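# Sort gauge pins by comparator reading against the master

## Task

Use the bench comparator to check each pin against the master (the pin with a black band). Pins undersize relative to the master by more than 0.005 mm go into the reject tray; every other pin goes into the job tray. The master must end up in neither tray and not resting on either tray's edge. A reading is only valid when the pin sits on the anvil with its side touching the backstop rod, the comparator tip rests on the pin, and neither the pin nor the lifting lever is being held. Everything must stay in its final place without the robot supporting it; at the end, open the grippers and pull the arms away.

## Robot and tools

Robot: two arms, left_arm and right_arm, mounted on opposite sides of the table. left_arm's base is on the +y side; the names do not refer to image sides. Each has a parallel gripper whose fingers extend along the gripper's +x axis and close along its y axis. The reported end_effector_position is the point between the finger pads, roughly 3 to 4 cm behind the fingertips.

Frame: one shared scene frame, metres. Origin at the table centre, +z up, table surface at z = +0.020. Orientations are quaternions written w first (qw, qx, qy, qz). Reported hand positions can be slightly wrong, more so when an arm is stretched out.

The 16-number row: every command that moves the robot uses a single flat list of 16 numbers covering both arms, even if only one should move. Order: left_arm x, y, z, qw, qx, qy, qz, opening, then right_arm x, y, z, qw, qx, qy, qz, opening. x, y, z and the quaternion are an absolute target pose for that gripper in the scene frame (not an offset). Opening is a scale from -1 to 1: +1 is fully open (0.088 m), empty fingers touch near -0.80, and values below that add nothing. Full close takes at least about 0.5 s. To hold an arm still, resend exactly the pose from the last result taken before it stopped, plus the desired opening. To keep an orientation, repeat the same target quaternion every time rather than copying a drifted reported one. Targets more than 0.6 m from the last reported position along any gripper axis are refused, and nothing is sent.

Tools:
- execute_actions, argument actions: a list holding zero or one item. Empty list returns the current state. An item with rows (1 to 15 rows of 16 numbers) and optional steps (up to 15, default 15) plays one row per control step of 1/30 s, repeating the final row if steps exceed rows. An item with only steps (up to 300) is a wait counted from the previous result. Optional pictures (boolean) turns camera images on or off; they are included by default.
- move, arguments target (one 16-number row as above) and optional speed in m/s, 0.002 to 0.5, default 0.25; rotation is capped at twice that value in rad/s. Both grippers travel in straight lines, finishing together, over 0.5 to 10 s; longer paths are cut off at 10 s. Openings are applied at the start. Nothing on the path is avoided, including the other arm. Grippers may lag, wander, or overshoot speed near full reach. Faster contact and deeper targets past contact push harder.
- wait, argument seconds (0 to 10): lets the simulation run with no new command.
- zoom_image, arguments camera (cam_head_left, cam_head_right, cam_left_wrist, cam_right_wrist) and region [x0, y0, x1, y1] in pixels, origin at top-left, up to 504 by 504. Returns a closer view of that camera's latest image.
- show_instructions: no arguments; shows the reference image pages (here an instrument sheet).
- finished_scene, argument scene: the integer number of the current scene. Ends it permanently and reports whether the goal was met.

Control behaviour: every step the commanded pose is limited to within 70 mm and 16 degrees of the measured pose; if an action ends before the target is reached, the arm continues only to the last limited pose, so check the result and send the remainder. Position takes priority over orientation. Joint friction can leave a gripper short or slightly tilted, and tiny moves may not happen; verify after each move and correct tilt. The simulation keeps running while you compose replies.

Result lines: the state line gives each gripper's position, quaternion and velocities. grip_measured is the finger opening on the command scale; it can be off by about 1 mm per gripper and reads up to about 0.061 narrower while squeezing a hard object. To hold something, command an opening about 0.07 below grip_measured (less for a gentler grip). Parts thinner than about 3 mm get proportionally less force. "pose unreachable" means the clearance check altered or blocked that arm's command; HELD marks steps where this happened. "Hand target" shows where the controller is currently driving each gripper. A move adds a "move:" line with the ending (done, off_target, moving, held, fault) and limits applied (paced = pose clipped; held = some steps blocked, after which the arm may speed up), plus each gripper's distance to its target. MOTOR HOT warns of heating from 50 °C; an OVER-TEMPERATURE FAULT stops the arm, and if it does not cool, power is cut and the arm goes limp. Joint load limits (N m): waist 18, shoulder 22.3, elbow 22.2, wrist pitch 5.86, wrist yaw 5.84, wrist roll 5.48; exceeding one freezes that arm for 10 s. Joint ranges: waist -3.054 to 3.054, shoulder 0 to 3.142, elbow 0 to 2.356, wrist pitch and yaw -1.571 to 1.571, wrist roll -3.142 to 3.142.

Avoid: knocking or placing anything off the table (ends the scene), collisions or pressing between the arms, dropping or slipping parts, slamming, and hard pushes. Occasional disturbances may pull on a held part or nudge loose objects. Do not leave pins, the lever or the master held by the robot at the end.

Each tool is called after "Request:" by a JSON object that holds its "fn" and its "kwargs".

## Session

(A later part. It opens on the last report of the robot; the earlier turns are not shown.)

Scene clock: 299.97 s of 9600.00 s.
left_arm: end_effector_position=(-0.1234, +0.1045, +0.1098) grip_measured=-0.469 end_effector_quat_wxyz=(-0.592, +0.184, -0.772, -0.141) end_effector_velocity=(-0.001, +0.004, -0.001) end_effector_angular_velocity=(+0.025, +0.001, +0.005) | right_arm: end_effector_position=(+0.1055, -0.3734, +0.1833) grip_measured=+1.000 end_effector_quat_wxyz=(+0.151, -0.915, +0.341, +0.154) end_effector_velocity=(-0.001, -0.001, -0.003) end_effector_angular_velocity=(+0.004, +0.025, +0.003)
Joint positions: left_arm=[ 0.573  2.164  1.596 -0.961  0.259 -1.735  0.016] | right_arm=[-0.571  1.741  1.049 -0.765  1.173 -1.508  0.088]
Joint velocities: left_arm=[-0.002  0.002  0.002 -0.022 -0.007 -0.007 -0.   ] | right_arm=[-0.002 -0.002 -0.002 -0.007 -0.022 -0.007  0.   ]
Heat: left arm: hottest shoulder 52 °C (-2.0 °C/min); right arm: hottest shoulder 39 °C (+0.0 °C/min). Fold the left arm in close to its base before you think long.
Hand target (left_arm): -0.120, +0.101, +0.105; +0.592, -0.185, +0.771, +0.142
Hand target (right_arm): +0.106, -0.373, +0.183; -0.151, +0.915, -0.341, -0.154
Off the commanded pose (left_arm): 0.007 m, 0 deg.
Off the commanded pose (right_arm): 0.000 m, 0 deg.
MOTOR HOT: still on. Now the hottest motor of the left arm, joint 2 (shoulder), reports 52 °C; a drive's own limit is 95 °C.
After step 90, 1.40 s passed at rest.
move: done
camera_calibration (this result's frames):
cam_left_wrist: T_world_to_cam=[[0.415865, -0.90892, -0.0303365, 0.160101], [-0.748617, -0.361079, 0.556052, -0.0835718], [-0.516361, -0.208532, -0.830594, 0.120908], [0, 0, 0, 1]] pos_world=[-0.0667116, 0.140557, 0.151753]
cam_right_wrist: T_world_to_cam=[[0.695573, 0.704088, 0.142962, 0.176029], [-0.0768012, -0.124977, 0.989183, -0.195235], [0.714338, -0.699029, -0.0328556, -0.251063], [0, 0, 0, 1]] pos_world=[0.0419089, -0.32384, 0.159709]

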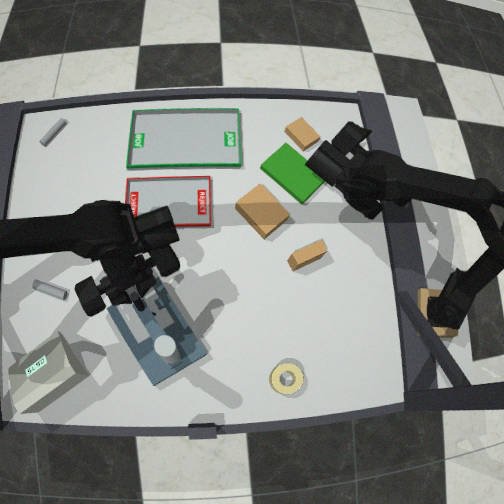

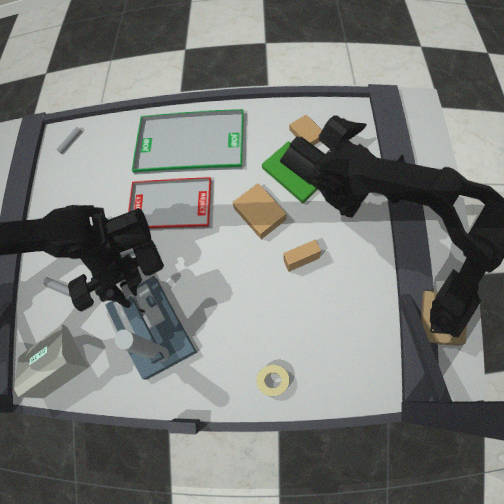

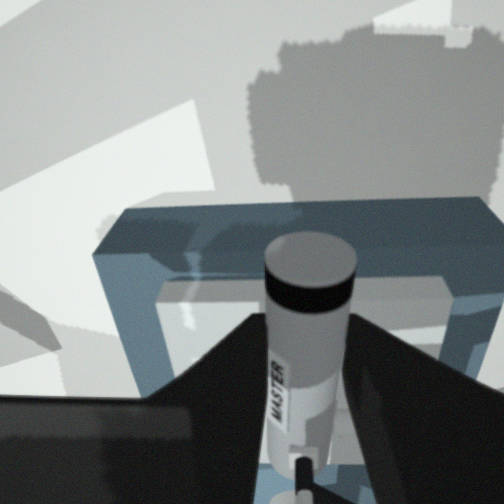

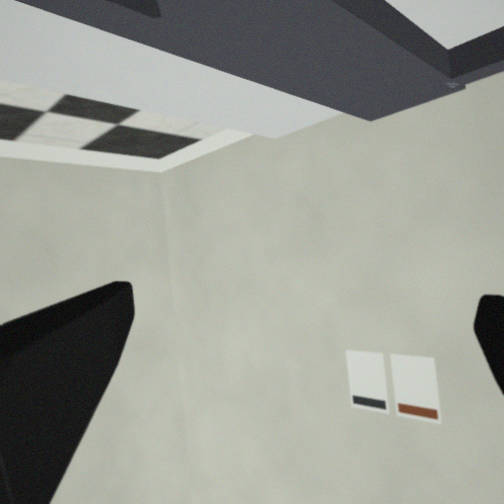

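Request:
{"fn": "move", "kwargs": {"target": [-0.1225, 0.1033, 0.1060, 0.5919, -0.1852, 0.7714, 0.1421, -0.12, 0.1055, -0.3734, 0.1833, 0.151, -0.915, 0.341, 0.154, 1.0], "speed": 0.008}}

Request:
{"fn": "zoom_image", "kwargs": {"camera": "cam_head_left", "region": [10, 345, 65, 395]}}

Request:
{"fn": "zoom_image", "kwargs": {"camera": "cam_left_wrist", "region": [220, 340, 420, 504]}}

Scene clock: 305.57 s of 9600.00 s.
left_arm: end_effector_position=(-0.1229, +0.1028, +0.1099) grip_measured=-0.123 end_effector_quat_wxyz=(-0.592, +0.187, -0.772, -0.138) end_effector_velocity=(-0.002, -0.002, +0.001) end_effector_angular_velocity=(-0.008, +0.006, +0.004) | right_arm: end_effector_position=(+0.1055, -0.3734, +0.1833) grip_measured=+1.000 end_effector_quat_wxyz=(+0.151, -0.915, +0.341, +0.154) end_effector_velocity=(-0.001, -0.005, +0.001) end_effector_angular_velocity=(-0.016, +0.005, -0.011)
Joint positions: left_arm=[ 0.573  2.164  1.597 -0.954  0.259 -1.735  0.033] | right_arm=[-0.571  1.741  1.049 -0.765  1.173 -1.508  0.088]
Joint velocities: left_arm=[-0.002 -0.002 -0.002  0.007  0.007 -0.007  0.   ] | right_arm=[-0.007 -0.002 -0.002 -0.022  0.007  0.007  0.   ]
Heat: left arm: hottest shoulder 52 °C (-3.0 °C/min); right arm: hottest shoulder 39 °C (+0.0 °C/min). Fold the left arm in close to its base before you think long.
Hand target (left_arm): -0.123, +0.103, +0.106; +0.592, -0.185, +0.772, +0.142
Hand target (right_arm): +0.106, -0.373, +0.183; -0.151, +0.915, -0.341, -0.154
Off the commanded pose (left_arm): 0.004 m, 0 deg.
Off the commanded pose (right_arm): 0.000 m, 0 deg.
MOTOR HOT: still on. Now the hottest motor of the left arm, joint 2 (shoulder), reports 52 °C; a drive's own limit is 95 °C.
After step 90, 1.87 s passed at rest.
move: done
camera_calibration (this result's frames):
cam_left_wrist: T_world_to_cam=[[0.415901, -0.909124, -0.0228089, 0.157584], [-0.749717, -0.356957, 0.55723, -0.0845759], [-0.514733, -0.214652, -0.830045, 0.121678], [0, 0, 0, 1]] pos_world=[-0.0663157, 0.139192, 0.151721]
cam_right_wrist: T_world_to_cam=[[0.695573, 0.704088, 0.142962, 0.176029], [-0.0768012, -0.124977, 0.989183, -0.195235], [0.714338, -0.699029, -0.0328556, -0.251063], [0, 0, 0, 1]] pos_world=[0.0419089, -0.32384, 0.159709]

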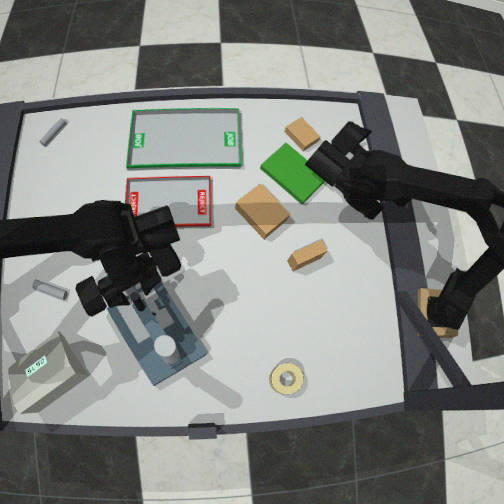

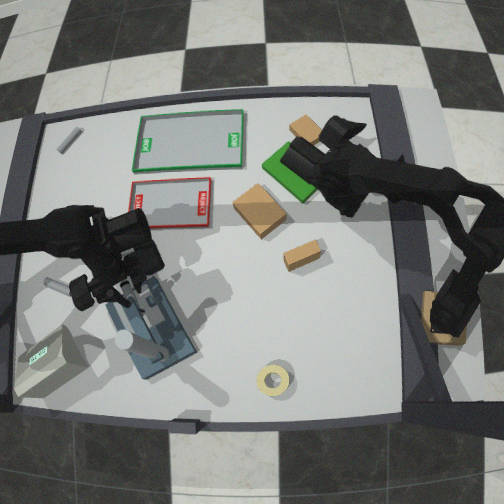

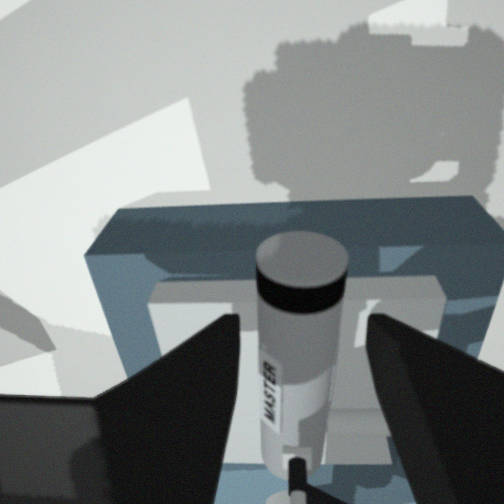

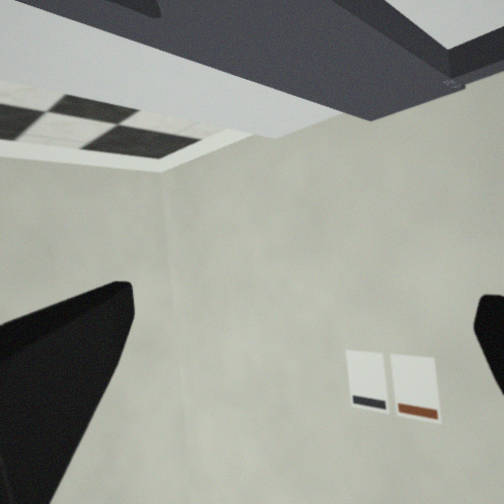

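Region (10, 345, 65, 395) of cam_head_left's 504x504 image, scaled by 9.164, with more detail than that image has; it fills the top 458 rows of this view, and the rest is white.

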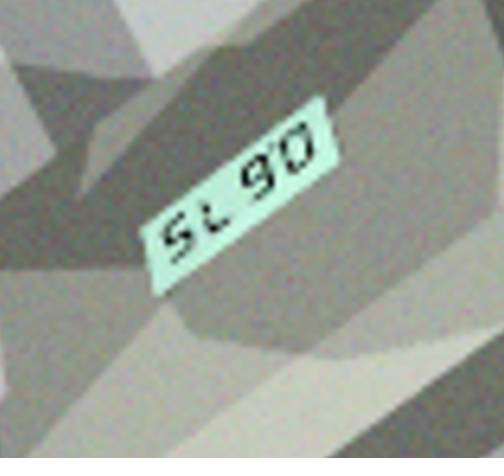

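Region (220, 340, 420, 504) of cam_left_wrist's 504x504 image, scaled by 2.520, with more detail than that image has; it fills the top 413 rows of this view, and the rest is white.

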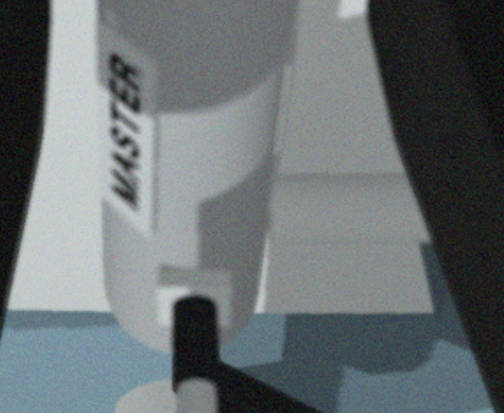

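Request:
{"fn": "zoom_image", "kwargs": {"camera": "cam_head_left", "region": [22, 352, 52, 382]}}

Request:
{"fn": "zoom_image", "kwargs": {"camera": "cam_head_right", "region": [22, 340, 56, 374]}}

Region (22, 352, 52, 382) of cam_head_left's 504x504 image, scaled by 16.800, with more detail than that image has.

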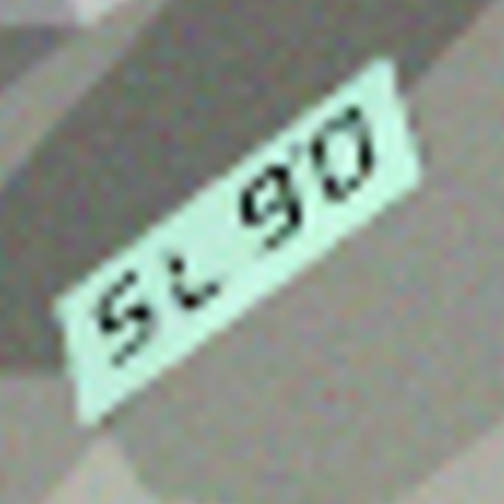

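Region (22, 340, 56, 374) of cam_head_right's 504x504 image, scaled by 14.824, with more detail than that image has.

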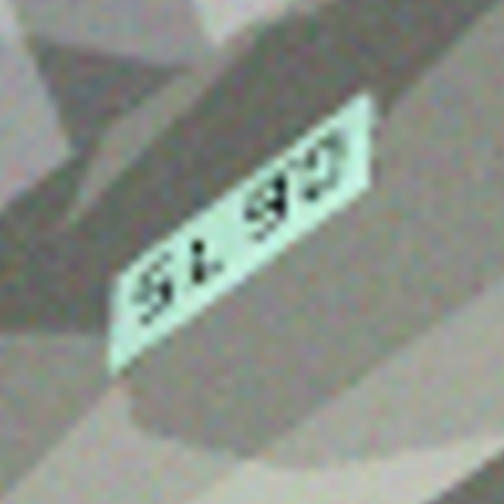

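Request:
{"fn": "move", "kwargs": {"target": [-0.1245, 0.1068, 0.1065, 0.5919, -0.1852, 0.7714, 0.1421, -0.30, 0.1055, -0.3734, 0.1833, 0.151, -0.915, 0.341, 0.154, 1.0], "speed": 0.008}}

Scene clock: 311.87 s of 9600.00 s.
left_arm: end_effector_position=(-0.1231, +0.1034, +0.1080) grip_measured=-0.298 end_effector_quat_wxyz=(-0.592, +0.187, -0.772, -0.138) end_effector_velocity=(+0.000, -0.001, +0.000) end_effector_angular_velocity=(-0.006, -0.010, -0.009) | right_arm: end_effector_position=(+0.1055, -0.3734, +0.1833) grip_measured=+1.000 end_effector_quat_wxyz=(+0.151, -0.915, +0.341, +0.154) end_effector_velocity=(-0.001, -0.002, -0.003) end_effector_angular_velocity=(-0.007, +0.034, +0.004)
Joint positions: left_arm=[ 0.573  2.164  1.589 -0.946  0.259 -1.735  0.024] | right_arm=[-0.571  1.741  1.049 -0.765  1.173 -1.508  0.088]
Joint velocities: left_arm=[-0.002 -0.002 -0.002  0.007 -0.007  0.007 -0.   ] | right_arm=[-0.007 -0.002 -0.002 -0.007 -0.022 -0.022  0.   ]
Heat: left arm: hottest shoulder 53 °C (-3.0 °C/min); right arm: hottest shoulder 39 °C (+0.0 °C/min). Fold the left arm in close to its base before you think long.
Hand target (left_arm): -0.125, +0.107, +0.106; +0.592, -0.185, +0.771, +0.142
Hand target (right_arm): +0.106, -0.373, +0.183; -0.151, +0.915, -0.341, -0.154
Off the commanded pose (left_arm): 0.004 m, 0 deg.
Off the commanded pose (right_arm): 0.000 m, 0 deg.
MOTOR HOT: still on. Now the hottest motor of the left arm, joint 2 (shoulder), reports 53 °C; a drive's own limit is 95 °C.
After step 90, 2.40 s passed at rest.
move: done
camera_calibration (this result's frames):
cam_left_wrist: T_world_to_cam=[[0.415901, -0.909124, -0.0228089, 0.158192], [-0.749717, -0.356957, 0.55723, -0.083438], [-0.514733, -0.214652, -0.830045, 0.120123], [0, 0, 0, 1]] pos_world=[-0.0665159, 0.139817, 0.14981]
cam_right_wrist: T_world_to_cam=[[0.695573, 0.704088, 0.142962, 0.176029], [-0.0768012, -0.124977, 0.989183, -0.195235], [0.714338, -0.699029, -0.0328556, -0.251063], [0, 0, 0, 1]] pos_world=[0.0419089, -0.32384, 0.159709]

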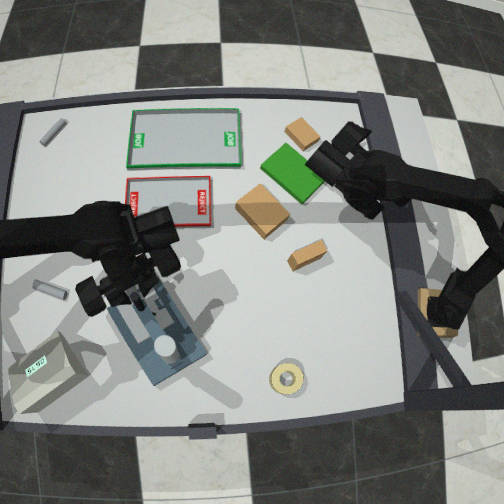

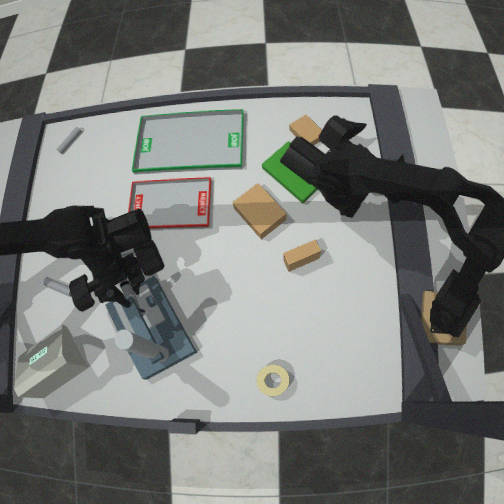

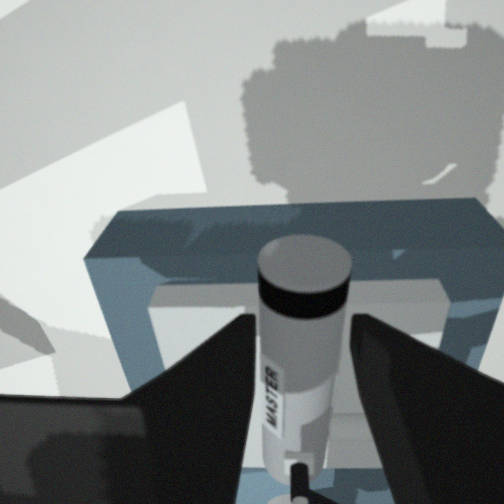

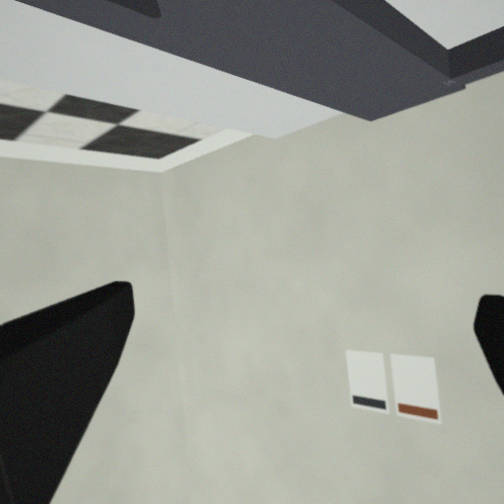

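Request:
{"fn": "move", "kwargs": {"target": [-0.1245, 0.1068, 0.1080, 0.5919, -0.1852, 0.7714, 0.1421, -0.57, 0.1055, -0.3734, 0.1833, 0.151, -0.915, 0.341, 0.154, 1.0], "speed": 0.008}}

Scene clock: 316.27 s of 9600.00 s.
left_arm: end_effector_position=(-0.1234, +0.1042, +0.1079) grip_measured=-0.468 end_effector_quat_wxyz=(-0.592, +0.186, -0.772, -0.140) end_effector_velocity=(-0.001, -0.003, +0.002) end_effector_angular_velocity=(-0.012, +0.004, +0.004) | right_arm: end_effector_position=(+0.1055, -0.3734, +0.1833) grip_measured=+1.000 end_effector_quat_wxyz=(+0.151, -0.915, +0.341, +0.154) end_effector_velocity=(-0.003, -0.004, -0.002) end_effector_angular_velocity=(-0.031, +0.036, +0.007)
Joint positions: left_arm=[ 0.573  2.164  1.589 -0.949  0.259 -1.735  0.016] | right_arm=[-0.571  1.741  1.049 -0.765  1.173 -1.508  0.088]
Joint velocities: left_arm=[-0.002 -0.002  0.002  0.007  0.007 -0.007 -0.   ] | right_arm=[-0.002 -0.002 -0.007 -0.022 -0.007 -0.022  0.   ]
Heat: left arm: hottest shoulder 54 °C (-2.0 °C/min); right arm: hottest shoulder 39 °C (+0.0 °C/min). Fold the left arm in close to its base before you think long.
Hand target (left_arm): -0.124, +0.107, +0.108; +0.592, -0.185, +0.771, +0.142
Hand target (right_arm): +0.106, -0.373, +0.183; -0.151, +0.915, -0.341, -0.154
Off the commanded pose (left_arm): 0.003 m, 0 deg.
Off the commanded pose (right_arm): 0.000 m, 0 deg.
MOTOR HOT: still on. Now the hottest motor of the left arm, joint 2 (shoulder), reports 54 °C; a drive's own limit is 95 °C.
After step 90, 0.67 s passed at rest.
move: done
camera_calibration (this result's frames):
cam_left_wrist: T_world_to_cam=[[0.415875, -0.909044, -0.0262169, 0.159303], [-0.749134, -0.358778, 0.556845, -0.0829797], [-0.515603, -0.211938, -0.830203, 0.119682], [0, 0, 0, 1]] pos_world=[-0.0667048, 0.140407, 0.149743]
cam_right_wrist: T_world_to_cam=[[0.695573, 0.704088, 0.142962, 0.176029], [-0.0768012, -0.124977, 0.989183, -0.195235], [0.714338, -0.699029, -0.0328556, -0.251063], [0, 0, 0, 1]] pos_world=[0.0419089, -0.32384, 0.159709]

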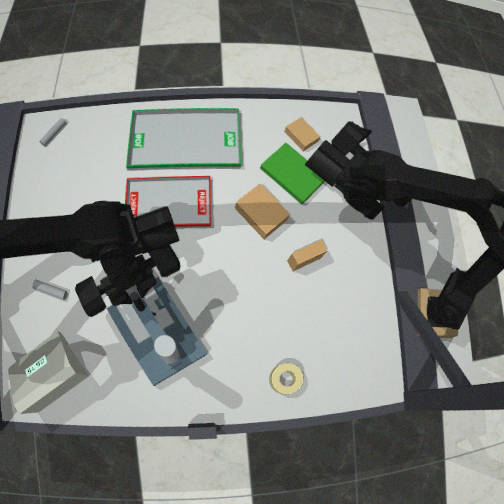

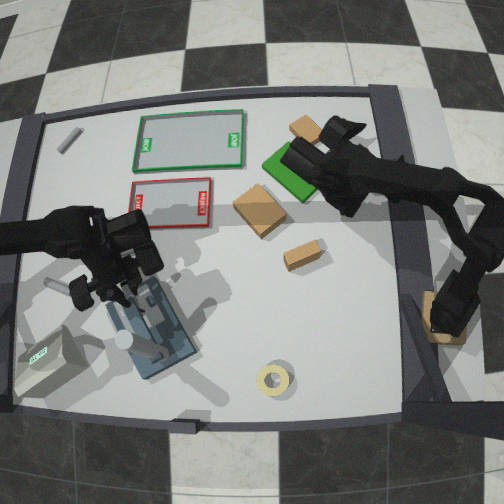

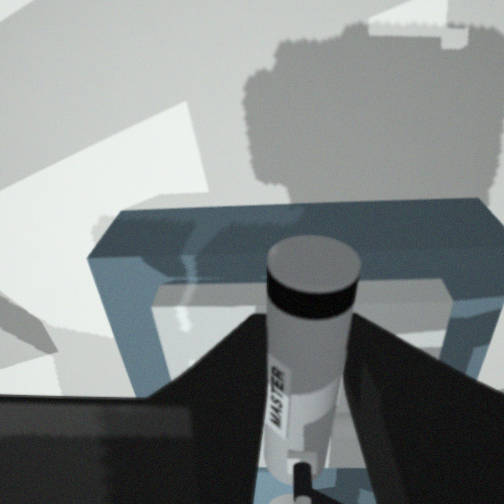

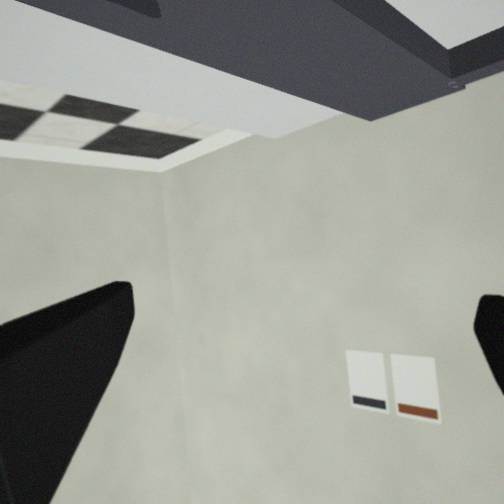

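Request:
{"fn": "move", "kwargs": {"target": [-0.093, 0.128, 0.1135, 0.5919, -0.1852, 0.7714, 0.1421, -0.57, 0.1055, -0.3734, 0.1833, 0.151, -0.915, 0.341, 0.154, 1.0], "speed": 0.025}}

Scene clock: 321.23 s of 9600.00 s.
left_arm: end_effector_position=(-0.0928, +0.1252, +0.1091) grip_measured=-0.468 end_effector_quat_wxyz=(-0.592, +0.184, -0.771, -0.145) end_effector_velocity=(-0.002, +0.005, +0.002) end_effector_angular_velocity=(+0.024, +0.002, +0.019) | right_arm: end_effector_position=(+0.1055, -0.3734, +0.1833) grip_measured=+1.000 end_effector_quat_wxyz=(+0.151, -0.915, +0.341, +0.154) end_effector_velocity=(-0.004, -0.003, -0.001) end_effector_angular_velocity=(-0.028, +0.034, +0.006)
Joint positions: left_arm=[ 0.661  2.141  1.557 -0.972  0.26  -1.649  0.016] | right_arm=[-0.571  1.741  1.049 -0.765  1.173 -1.508  0.088]
Joint velocities: left_arm=[-0.002 -0.007 -0.002 -0.022 -0.007 -0.022 -0.   ] | right_arm=[ 0.002 -0.002 -0.002 -0.037 -0.007 -0.007  0.   ]
Heat: left arm: hottest shoulder 55 °C (-1.0 °C/min); right arm: hottest shoulder 39 °C (+0.0 °C/min). Fold the left arm in close to its base before you think long.
Hand target (left_arm): -0.093, +0.128, +0.113; +0.592, -0.185, +0.771, +0.142
Hand target (right_arm): +0.106, -0.373, +0.183; -0.151, +0.915, -0.341, -0.154
Off the commanded pose (left_arm): 0.005 m, 0 deg.
Off the commanded pose (right_arm): 0.000 m, 0 deg.
MOTOR HOT: still on. Now the hottest motor of the left arm, joint 2 (shoulder), reports 55 °C; a drive's own limit is 95 °C.
After step 90, 0.10 s passed at rest.
move: done
camera_calibration (this result's frames):
cam_left_wrist: T_world_to_cam=[[0.419864, -0.906908, -0.035087, 0.166775], [-0.746723, -0.367162, 0.554615, -0.0516989], [-0.515867, -0.206663, -0.831367, 0.140334], [0, 0, 0, 1]] pos_world=[-0.036234, 0.16127, 0.151194]
cam_right_wrist: T_world_to_cam=[[0.695573, 0.704088, 0.142962, 0.176029], [-0.0768012, -0.124977, 0.989183, -0.195235], [0.714338, -0.699029, -0.0328556, -0.251063], [0, 0, 0, 1]] pos_world=[0.0419089, -0.32384, 0.159709]

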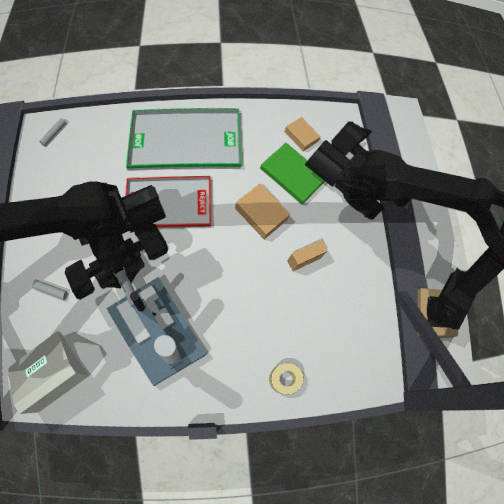

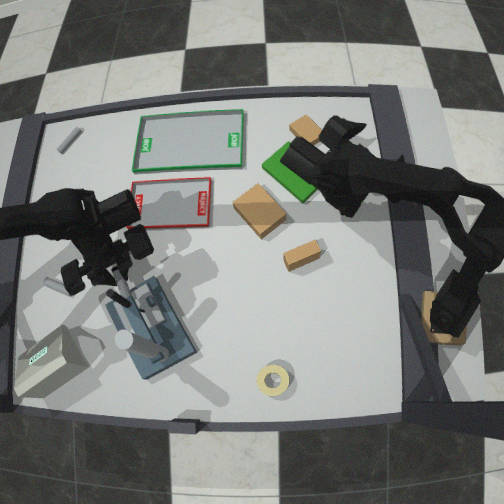

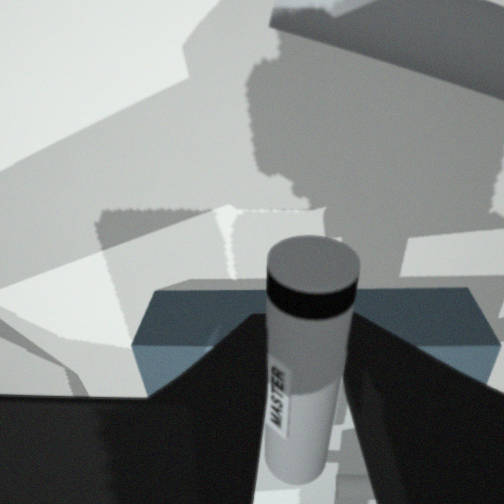

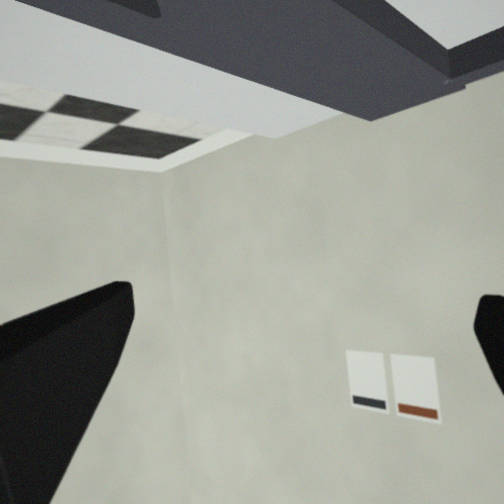

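Request:
{"fn": "move", "kwargs": {"target": [-0.075, 0.150, 0.128, 0.5919, -0.1852, 0.7714, 0.1421, -0.57, 0.1055, -0.3734, 0.1833, 0.151, -0.915, 0.341, 0.154, 1.0], "speed": 0.06}}

Request:
{"fn": "move", "kwargs": {"target": [0.030, 0.282, 0.080, 0.4925, -0.4663, 0.6418, 0.3578, -0.57, 0.1055, -0.3734, 0.1833, 0.151, -0.915, 0.341, 0.154, 1.0], "speed": 0.18}}

Scene clock: 331.87 s of 9600.00 s.
left_arm: end_effector_position=(-0.0742, +0.1470, +0.1242) grip_measured=-0.468 end_effector_quat_wxyz=(-0.592, +0.185, -0.771, -0.145) end_effector_velocity=(+0.000, +0.005, -0.004) end_effector_angular_velocity=(+0.027, -0.011, +0.005) | right_arm: end_effector_position=(+0.1055, -0.3734, +0.1833) grip_measured=+1.000 end_effector_quat_wxyz=(+0.151, -0.915, +0.341, +0.154) end_effector_velocity=(-0.003, -0.001, -0.003) end_effector_angular_velocity=(-0.021, +0.027, +0.006)
Joint positions: left_arm=[ 0.727  2.081  1.526 -1.017  0.259 -1.581  0.016] | right_arm=[-0.571  1.741  1.049 -0.765  1.173 -1.508  0.088]
Joint velocities: left_arm=[-0.002  0.002 -0.007 -0.007 -0.022 -0.007  0.   ] | right_arm=[ 0.002  0.002 -0.002 -0.022 -0.007 -0.007  0.   ]
Heat: left arm: hottest shoulder 59 °C (+4.0 °C/min); right arm: hottest shoulder 39 °C (+0.0 °C/min). Fold the left arm in close to its base before you think long.
Hand target (left_arm): -0.075, +0.150, +0.128; +0.592, -0.185, +0.771, +0.142
Hand target (right_arm): +0.106, -0.373, +0.183; -0.151, +0.915, -0.341, -0.154
Off the commanded pose (left_arm): 0.005 m, 0 deg.
Off the commanded pose (right_arm): 0.000 m, 0 deg.
MOTOR HOT: still on. Now the hottest motor of the left arm, joint 2 (shoulder), reports 59 °C; a drive's own limit is 95 °C.
After step 90, 6.70 s passed at rest.
move: done
camera_calibration (this result's frames):
cam_left_wrist: T_world_to_cam=[[0.420571, -0.906628, -0.0338621, 0.179129], [-0.747161, -0.367286, 0.553941, -0.0380957], [-0.514656, -0.207671, -0.831867, 0.167298], [0, 0, 0, 1]] pos_world=[-0.0176994, 0.183154, 0.166338]
cam_right_wrist: T_world_to_cam=[[0.695573, 0.704088, 0.142962, 0.176029], [-0.0768012, -0.124977, 0.989183, -0.195235], [0.714338, -0.699029, -0.0328556, -0.251063], [0, 0, 0, 1]] pos_world=[0.0419089, -0.32384, 0.159709]

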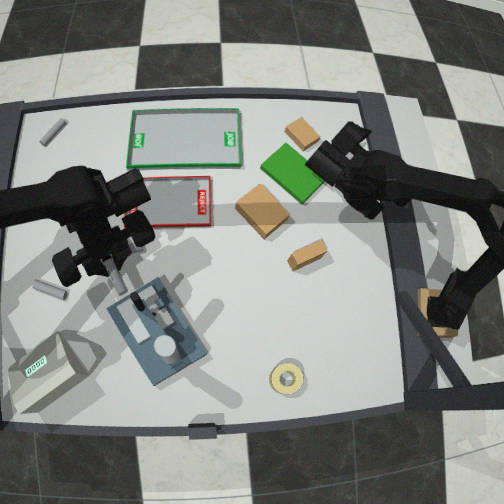

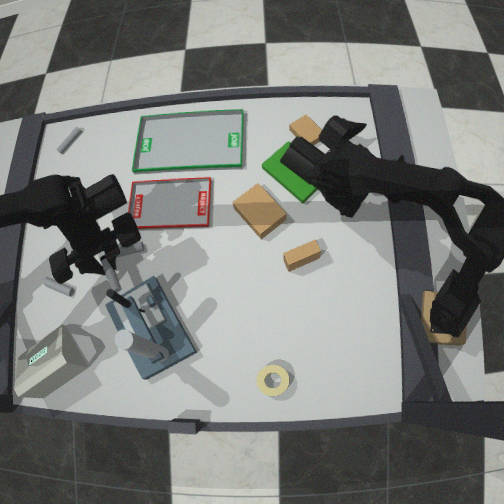

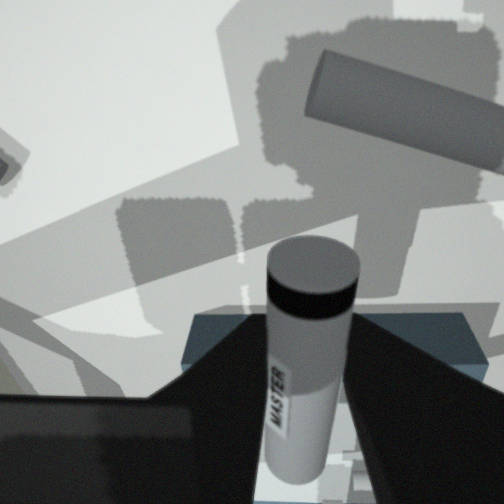

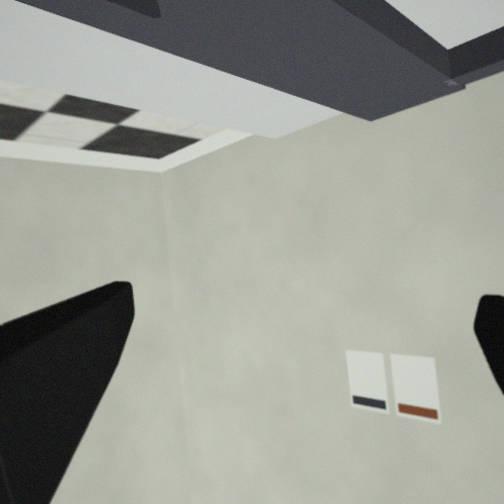

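Scene clock: 334.43 s of 9600.00 s.
left_arm: end_effector_position=(+0.0306, +0.2806, +0.0771) grip_measured=-0.468 end_effector_quat_wxyz=(-0.494, +0.461, -0.644, -0.360) end_effector_velocity=(+0.001, +0.002, -0.000) end_effector_angular_velocity=(+0.012, -0.021, -0.008) | right_arm: end_effector_position=(+0.1055, -0.3734, +0.1833) grip_measured=+1.000 end_effector_quat_wxyz=(+0.151, -0.915, +0.341, +0.154) end_effector_velocity=(+0.001, -0.003, +0.000) end_effector_angular_velocity=(-0.008, -0.003, -0.005)
Joint positions: left_arm=[ 1.184  1.918  1.076 -0.651  0.245 -1.909  0.016] | right_arm=[-0.571  1.741  1.049 -0.765  1.173 -1.508  0.088]
Joint velocities: left_arm=[-0.002 -0.007 -0.007  0.007 -0.022  0.007 -0.   ] | right_arm=[-0.007 -0.002 -0.007  0.007  0.007 -0.007  0.   ]
Heat: left arm: hottest shoulder 59 °C (+4.1 °C/min); right arm: hottest shoulder 39 °C (+0.0 °C/min). Fold the left arm in close to its base before you think long.
Hand target (left_arm): +0.030, +0.282, +0.080; +0.493, -0.466, +0.642, +0.359
Hand target (right_arm): +0.106, -0.373, +0.183; -0.151, +0.915, -0.341, -0.154
Off the commanded pose (left_arm): 0.003 m, 1 deg.
Off the commanded pose (right_arm): 0.000 m, 0 deg.
MOTOR HOT: still on. Now the hottest motor of the left arm, joint 2 (shoulder), reports 59 °C; a drive's own limit is 95 °C.
move: done
camera_calibration (this result's frames):
cam_left_wrist: T_world_to_cam=[[0.93461, -0.353648, -0.037919, 0.0840884], [-0.275641, -0.787552, 0.551165, 0.219108], [-0.224782, -0.504672, -0.833534, 0.284383], [0, 0, 0, 1]] pos_world=[0.0457293, 0.345817, 0.119467]
cam_right_wrist: T_world_to_cam=[[0.695573, 0.704088, 0.142962, 0.176029], [-0.0768012, -0.124977, 0.989183, -0.195235], [0.714338, -0.699029, -0.0328556, -0.251063], [0, 0, 0, 1]] pos_world=[0.0419089, -0.32384, 0.159709]

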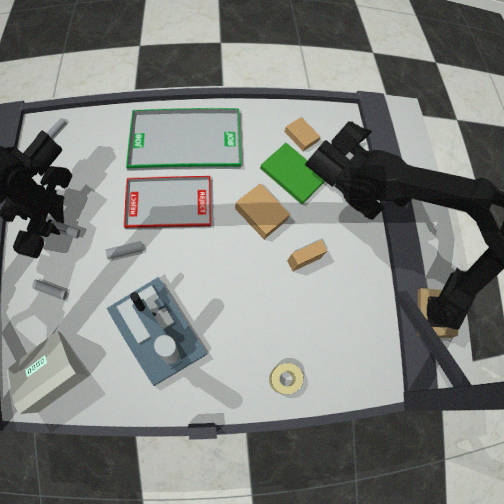

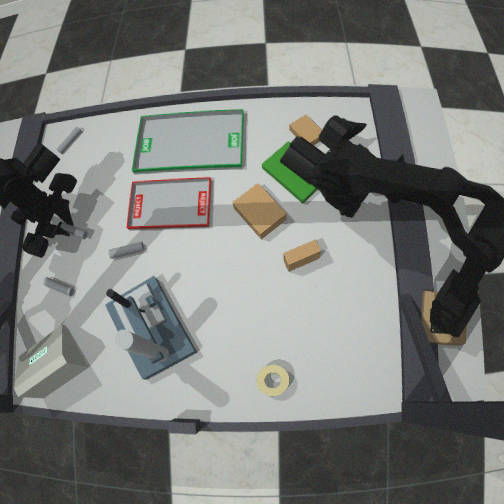

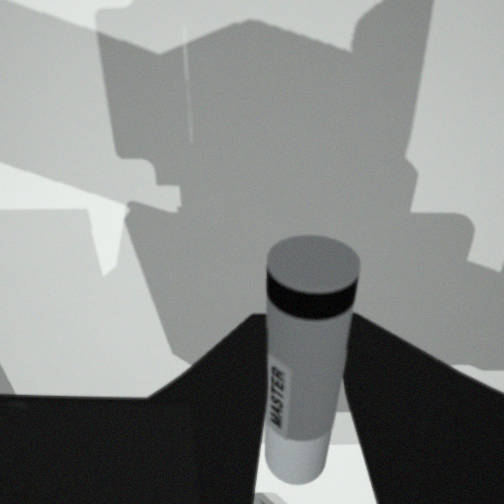

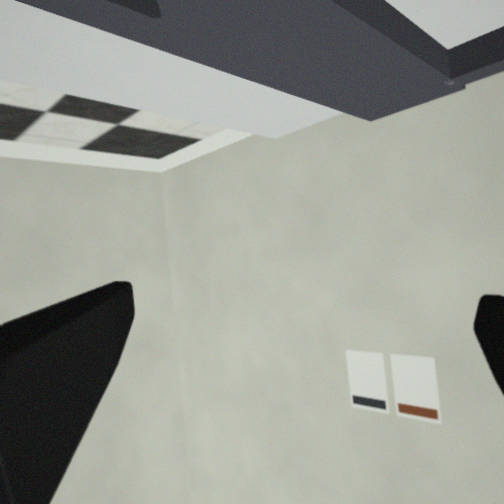

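Request:
{"fn": "move", "kwargs": {"target": [0.029, 0.283, 0.0600, 0.4925, -0.4663, 0.6418, 0.3578, -0.57, 0.1055, -0.3734, 0.1833, 0.151, -0.915, 0.341, 0.154, 1.0], "speed": 0.015}}

Scene clock: 337.83 s of 9600.00 s.
left_arm: end_effector_position=(+0.0321, +0.2798, +0.0658) grip_measured=-0.468 end_effector_quat_wxyz=(-0.497, +0.469, -0.641, -0.349) end_effector_velocity=(+0.003, -0.002, +0.003) end_effector_angular_velocity=(-0.004, -0.016, +0.005) | right_arm: end_effector_position=(+0.1055, -0.3734, +0.1833) grip_measured=+1.000 end_effector_quat_wxyz=(+0.151, -0.915, +0.341, +0.154) end_effector_velocity=(-0.001, -0.002, +0.002) end_effector_angular_velocity=(-0.012, +0.000, -0.000)
Joint positions: left_arm=[ 1.185  1.932  1.038 -0.571  0.245 -1.909  0.016] | right_arm=[-0.571  1.741  1.049 -0.765  1.173 -1.508  0.088]
Joint velocities: left_arm=[-0.002 -0.007  0.002  0.007 -0.007 -0.007 -0.   ] | right_arm=[-0.002 -0.007 -0.002 -0.007  0.007 -0.007  0.   ]
Heat: left arm: hottest shoulder 58 °C (+4.0 °C/min); right arm: hottest shoulder 39 °C (+0.0 °C/min). Fold the left arm in close to its base before you think long.
Hand target (left_arm): +0.029, +0.283, +0.060; +0.493, -0.466, +0.642, +0.358
Hand target (right_arm): +0.106, -0.373, +0.183; -0.151, +0.915, -0.341, -0.154
Off the commanded pose (left_arm): 0.007 m, 1 deg.
Off the commanded pose (right_arm): 0.000 m, 0 deg.
MOTOR HOT: still on. Now the hottest motor of the left arm, joint 2 (shoulder), reports 58 °C; a drive's own limit is 95 °C.
move: done
camera_calibration (this result's frames):
cam_left_wrist: T_world_to_cam=[[0.935557, -0.353006, -0.0109591, 0.0798791], [-0.287176, -0.778419, 0.558205, 0.222383], [-0.205581, -0.519085, -0.829631, 0.278101], [0, 0, 0, 1]] pos_world=[0.0463039, 0.345663, 0.107461]
cam_right_wrist: T_world_to_cam=[[0.695573, 0.704088, 0.142962, 0.176029], [-0.0768012, -0.124977, 0.989183, -0.195235], [0.714338, -0.699029, -0.0328556, -0.251063], [0, 0, 0, 1]] pos_world=[0.0419089, -0.32384, 0.159709]

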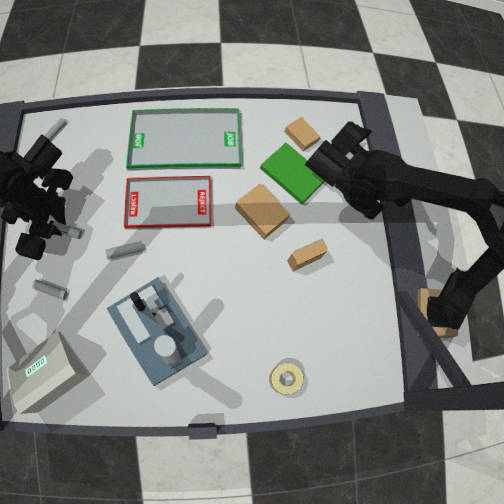

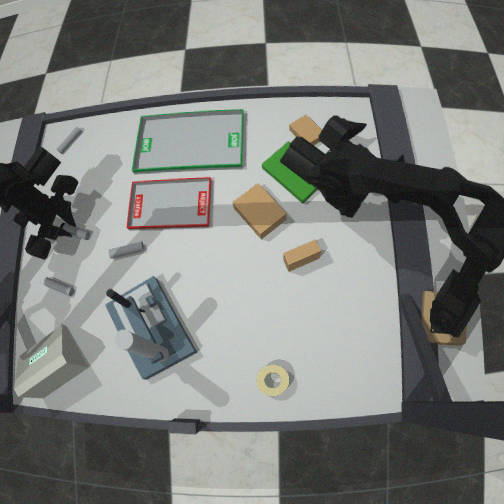

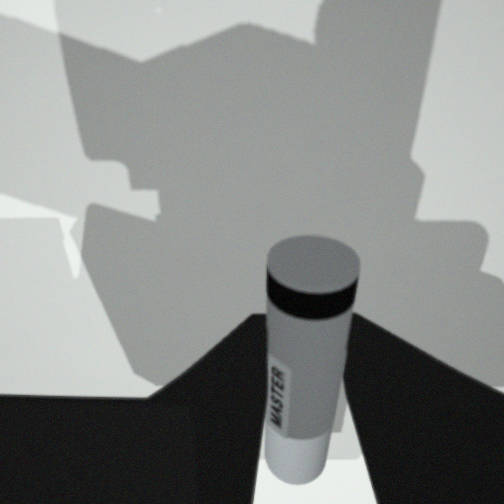

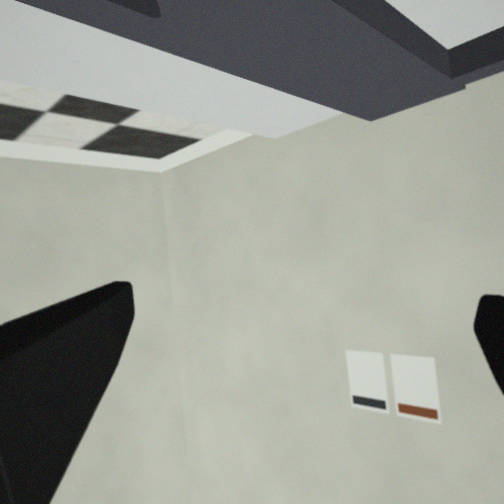

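Request:
{"fn": "move", "kwargs": {"target": [0.029, 0.283, 0.0572, 0.4925, -0.4663, 0.6418, 0.3578, -0.57, 0.1055, -0.3734, 0.1833, 0.151, -0.915, 0.341, 0.154, 1.0], "speed": 0.006}}

Scene clock: 345.27 s of 9600.00 s.
left_arm: end_effector_position=(+0.0327, +0.2795, +0.0641) grip_measured=-0.468 end_effector_quat_wxyz=(-0.497, +0.471, -0.640, -0.348) end_effector_velocity=(-0.002, +0.001, +0.000) end_effector_angular_velocity=(-0.000, +0.016, +0.023) | right_arm: end_effector_position=(+0.1055, -0.3734, +0.1833) grip_measured=+1.000 end_effector_quat_wxyz=(+0.151, -0.915, +0.341, +0.154) end_effector_velocity=(-0.001, +0.000, -0.002) end_effector_angular_velocity=(+0.007, +0.022, +0.003)
Joint positions: left_arm=[ 1.185  1.936  1.035 -0.561  0.245 -1.909  0.016] | right_arm=[-0.571  1.741  1.049 -0.765  1.173 -1.508  0.088]
Joint velocities: left_arm=[ 0.002 -0.002 -0.002 -0.007  0.007 -0.022 -0.   ] | right_arm=[-0.002 -0.002  0.002 -0.007 -0.022 -0.007  0.   ]
Heat: left arm: hottest shoulder 56 °C (+3.0 °C/min); right arm: hottest shoulder 39 °C (+0.0 °C/min). Fold the left arm in close to its base before you think long.
Hand target (left_arm): +0.029, +0.283, +0.057; +0.492, -0.466, +0.642, +0.358
Hand target (right_arm): +0.106, -0.373, +0.183; -0.151, +0.915, -0.341, -0.154
Off the commanded pose (left_arm): 0.009 m, 1 deg.
Off the commanded pose (right_arm): 0.000 m, 0 deg.
MOTOR HOT: still on. Now the hottest motor of the left arm, joint 2 (shoulder), reports 56 °C; a drive's own limit is 95 °C.
After step 90, 2.43 s passed at rest.
move: off_target (left_arm)
camera_calibration (this result's frames):
cam_left_wrist: T_world_to_cam=[[0.935717, -0.352669, -0.00766738, 0.0788787], [-0.288408, -0.777371, 0.559031, 0.223004], [-0.203113, -0.520884, -0.829111, 0.276997], [0, 0, 0, 1]] pos_world=[0.0467696, 0.345458, 0.1056]
cam_right_wrist: T_world_to_cam=[[0.695573, 0.704088, 0.142962, 0.176029], [-0.0768012, -0.124977, 0.989183, -0.195235], [0.714338, -0.699029, -0.0328556, -0.251063], [0, 0, 0, 1]] pos_world=[0.0419089, -0.32384, 0.159709]

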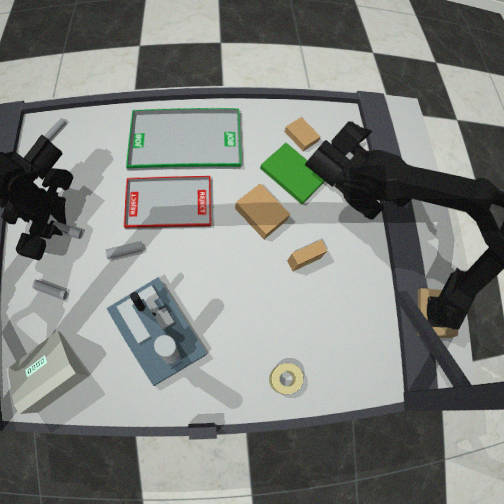

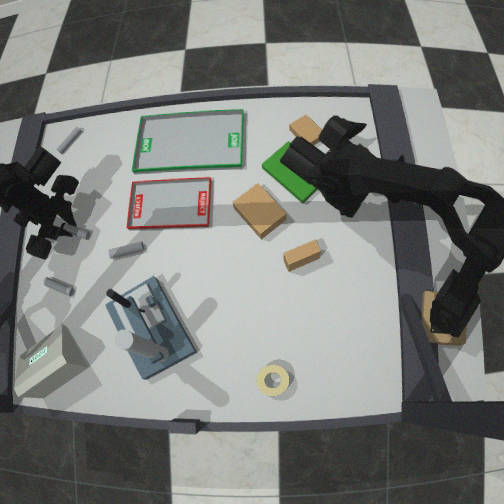

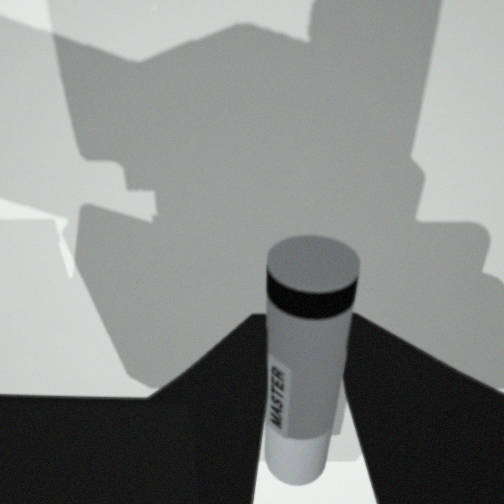

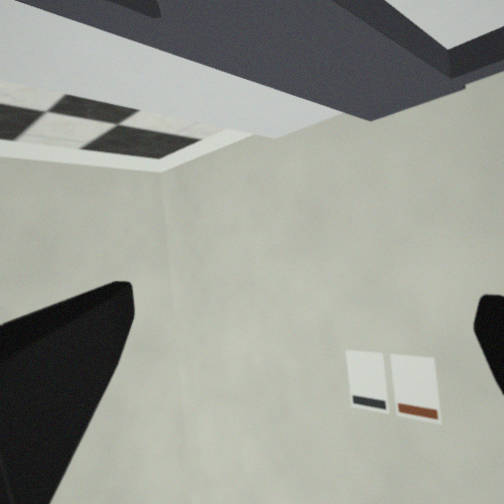

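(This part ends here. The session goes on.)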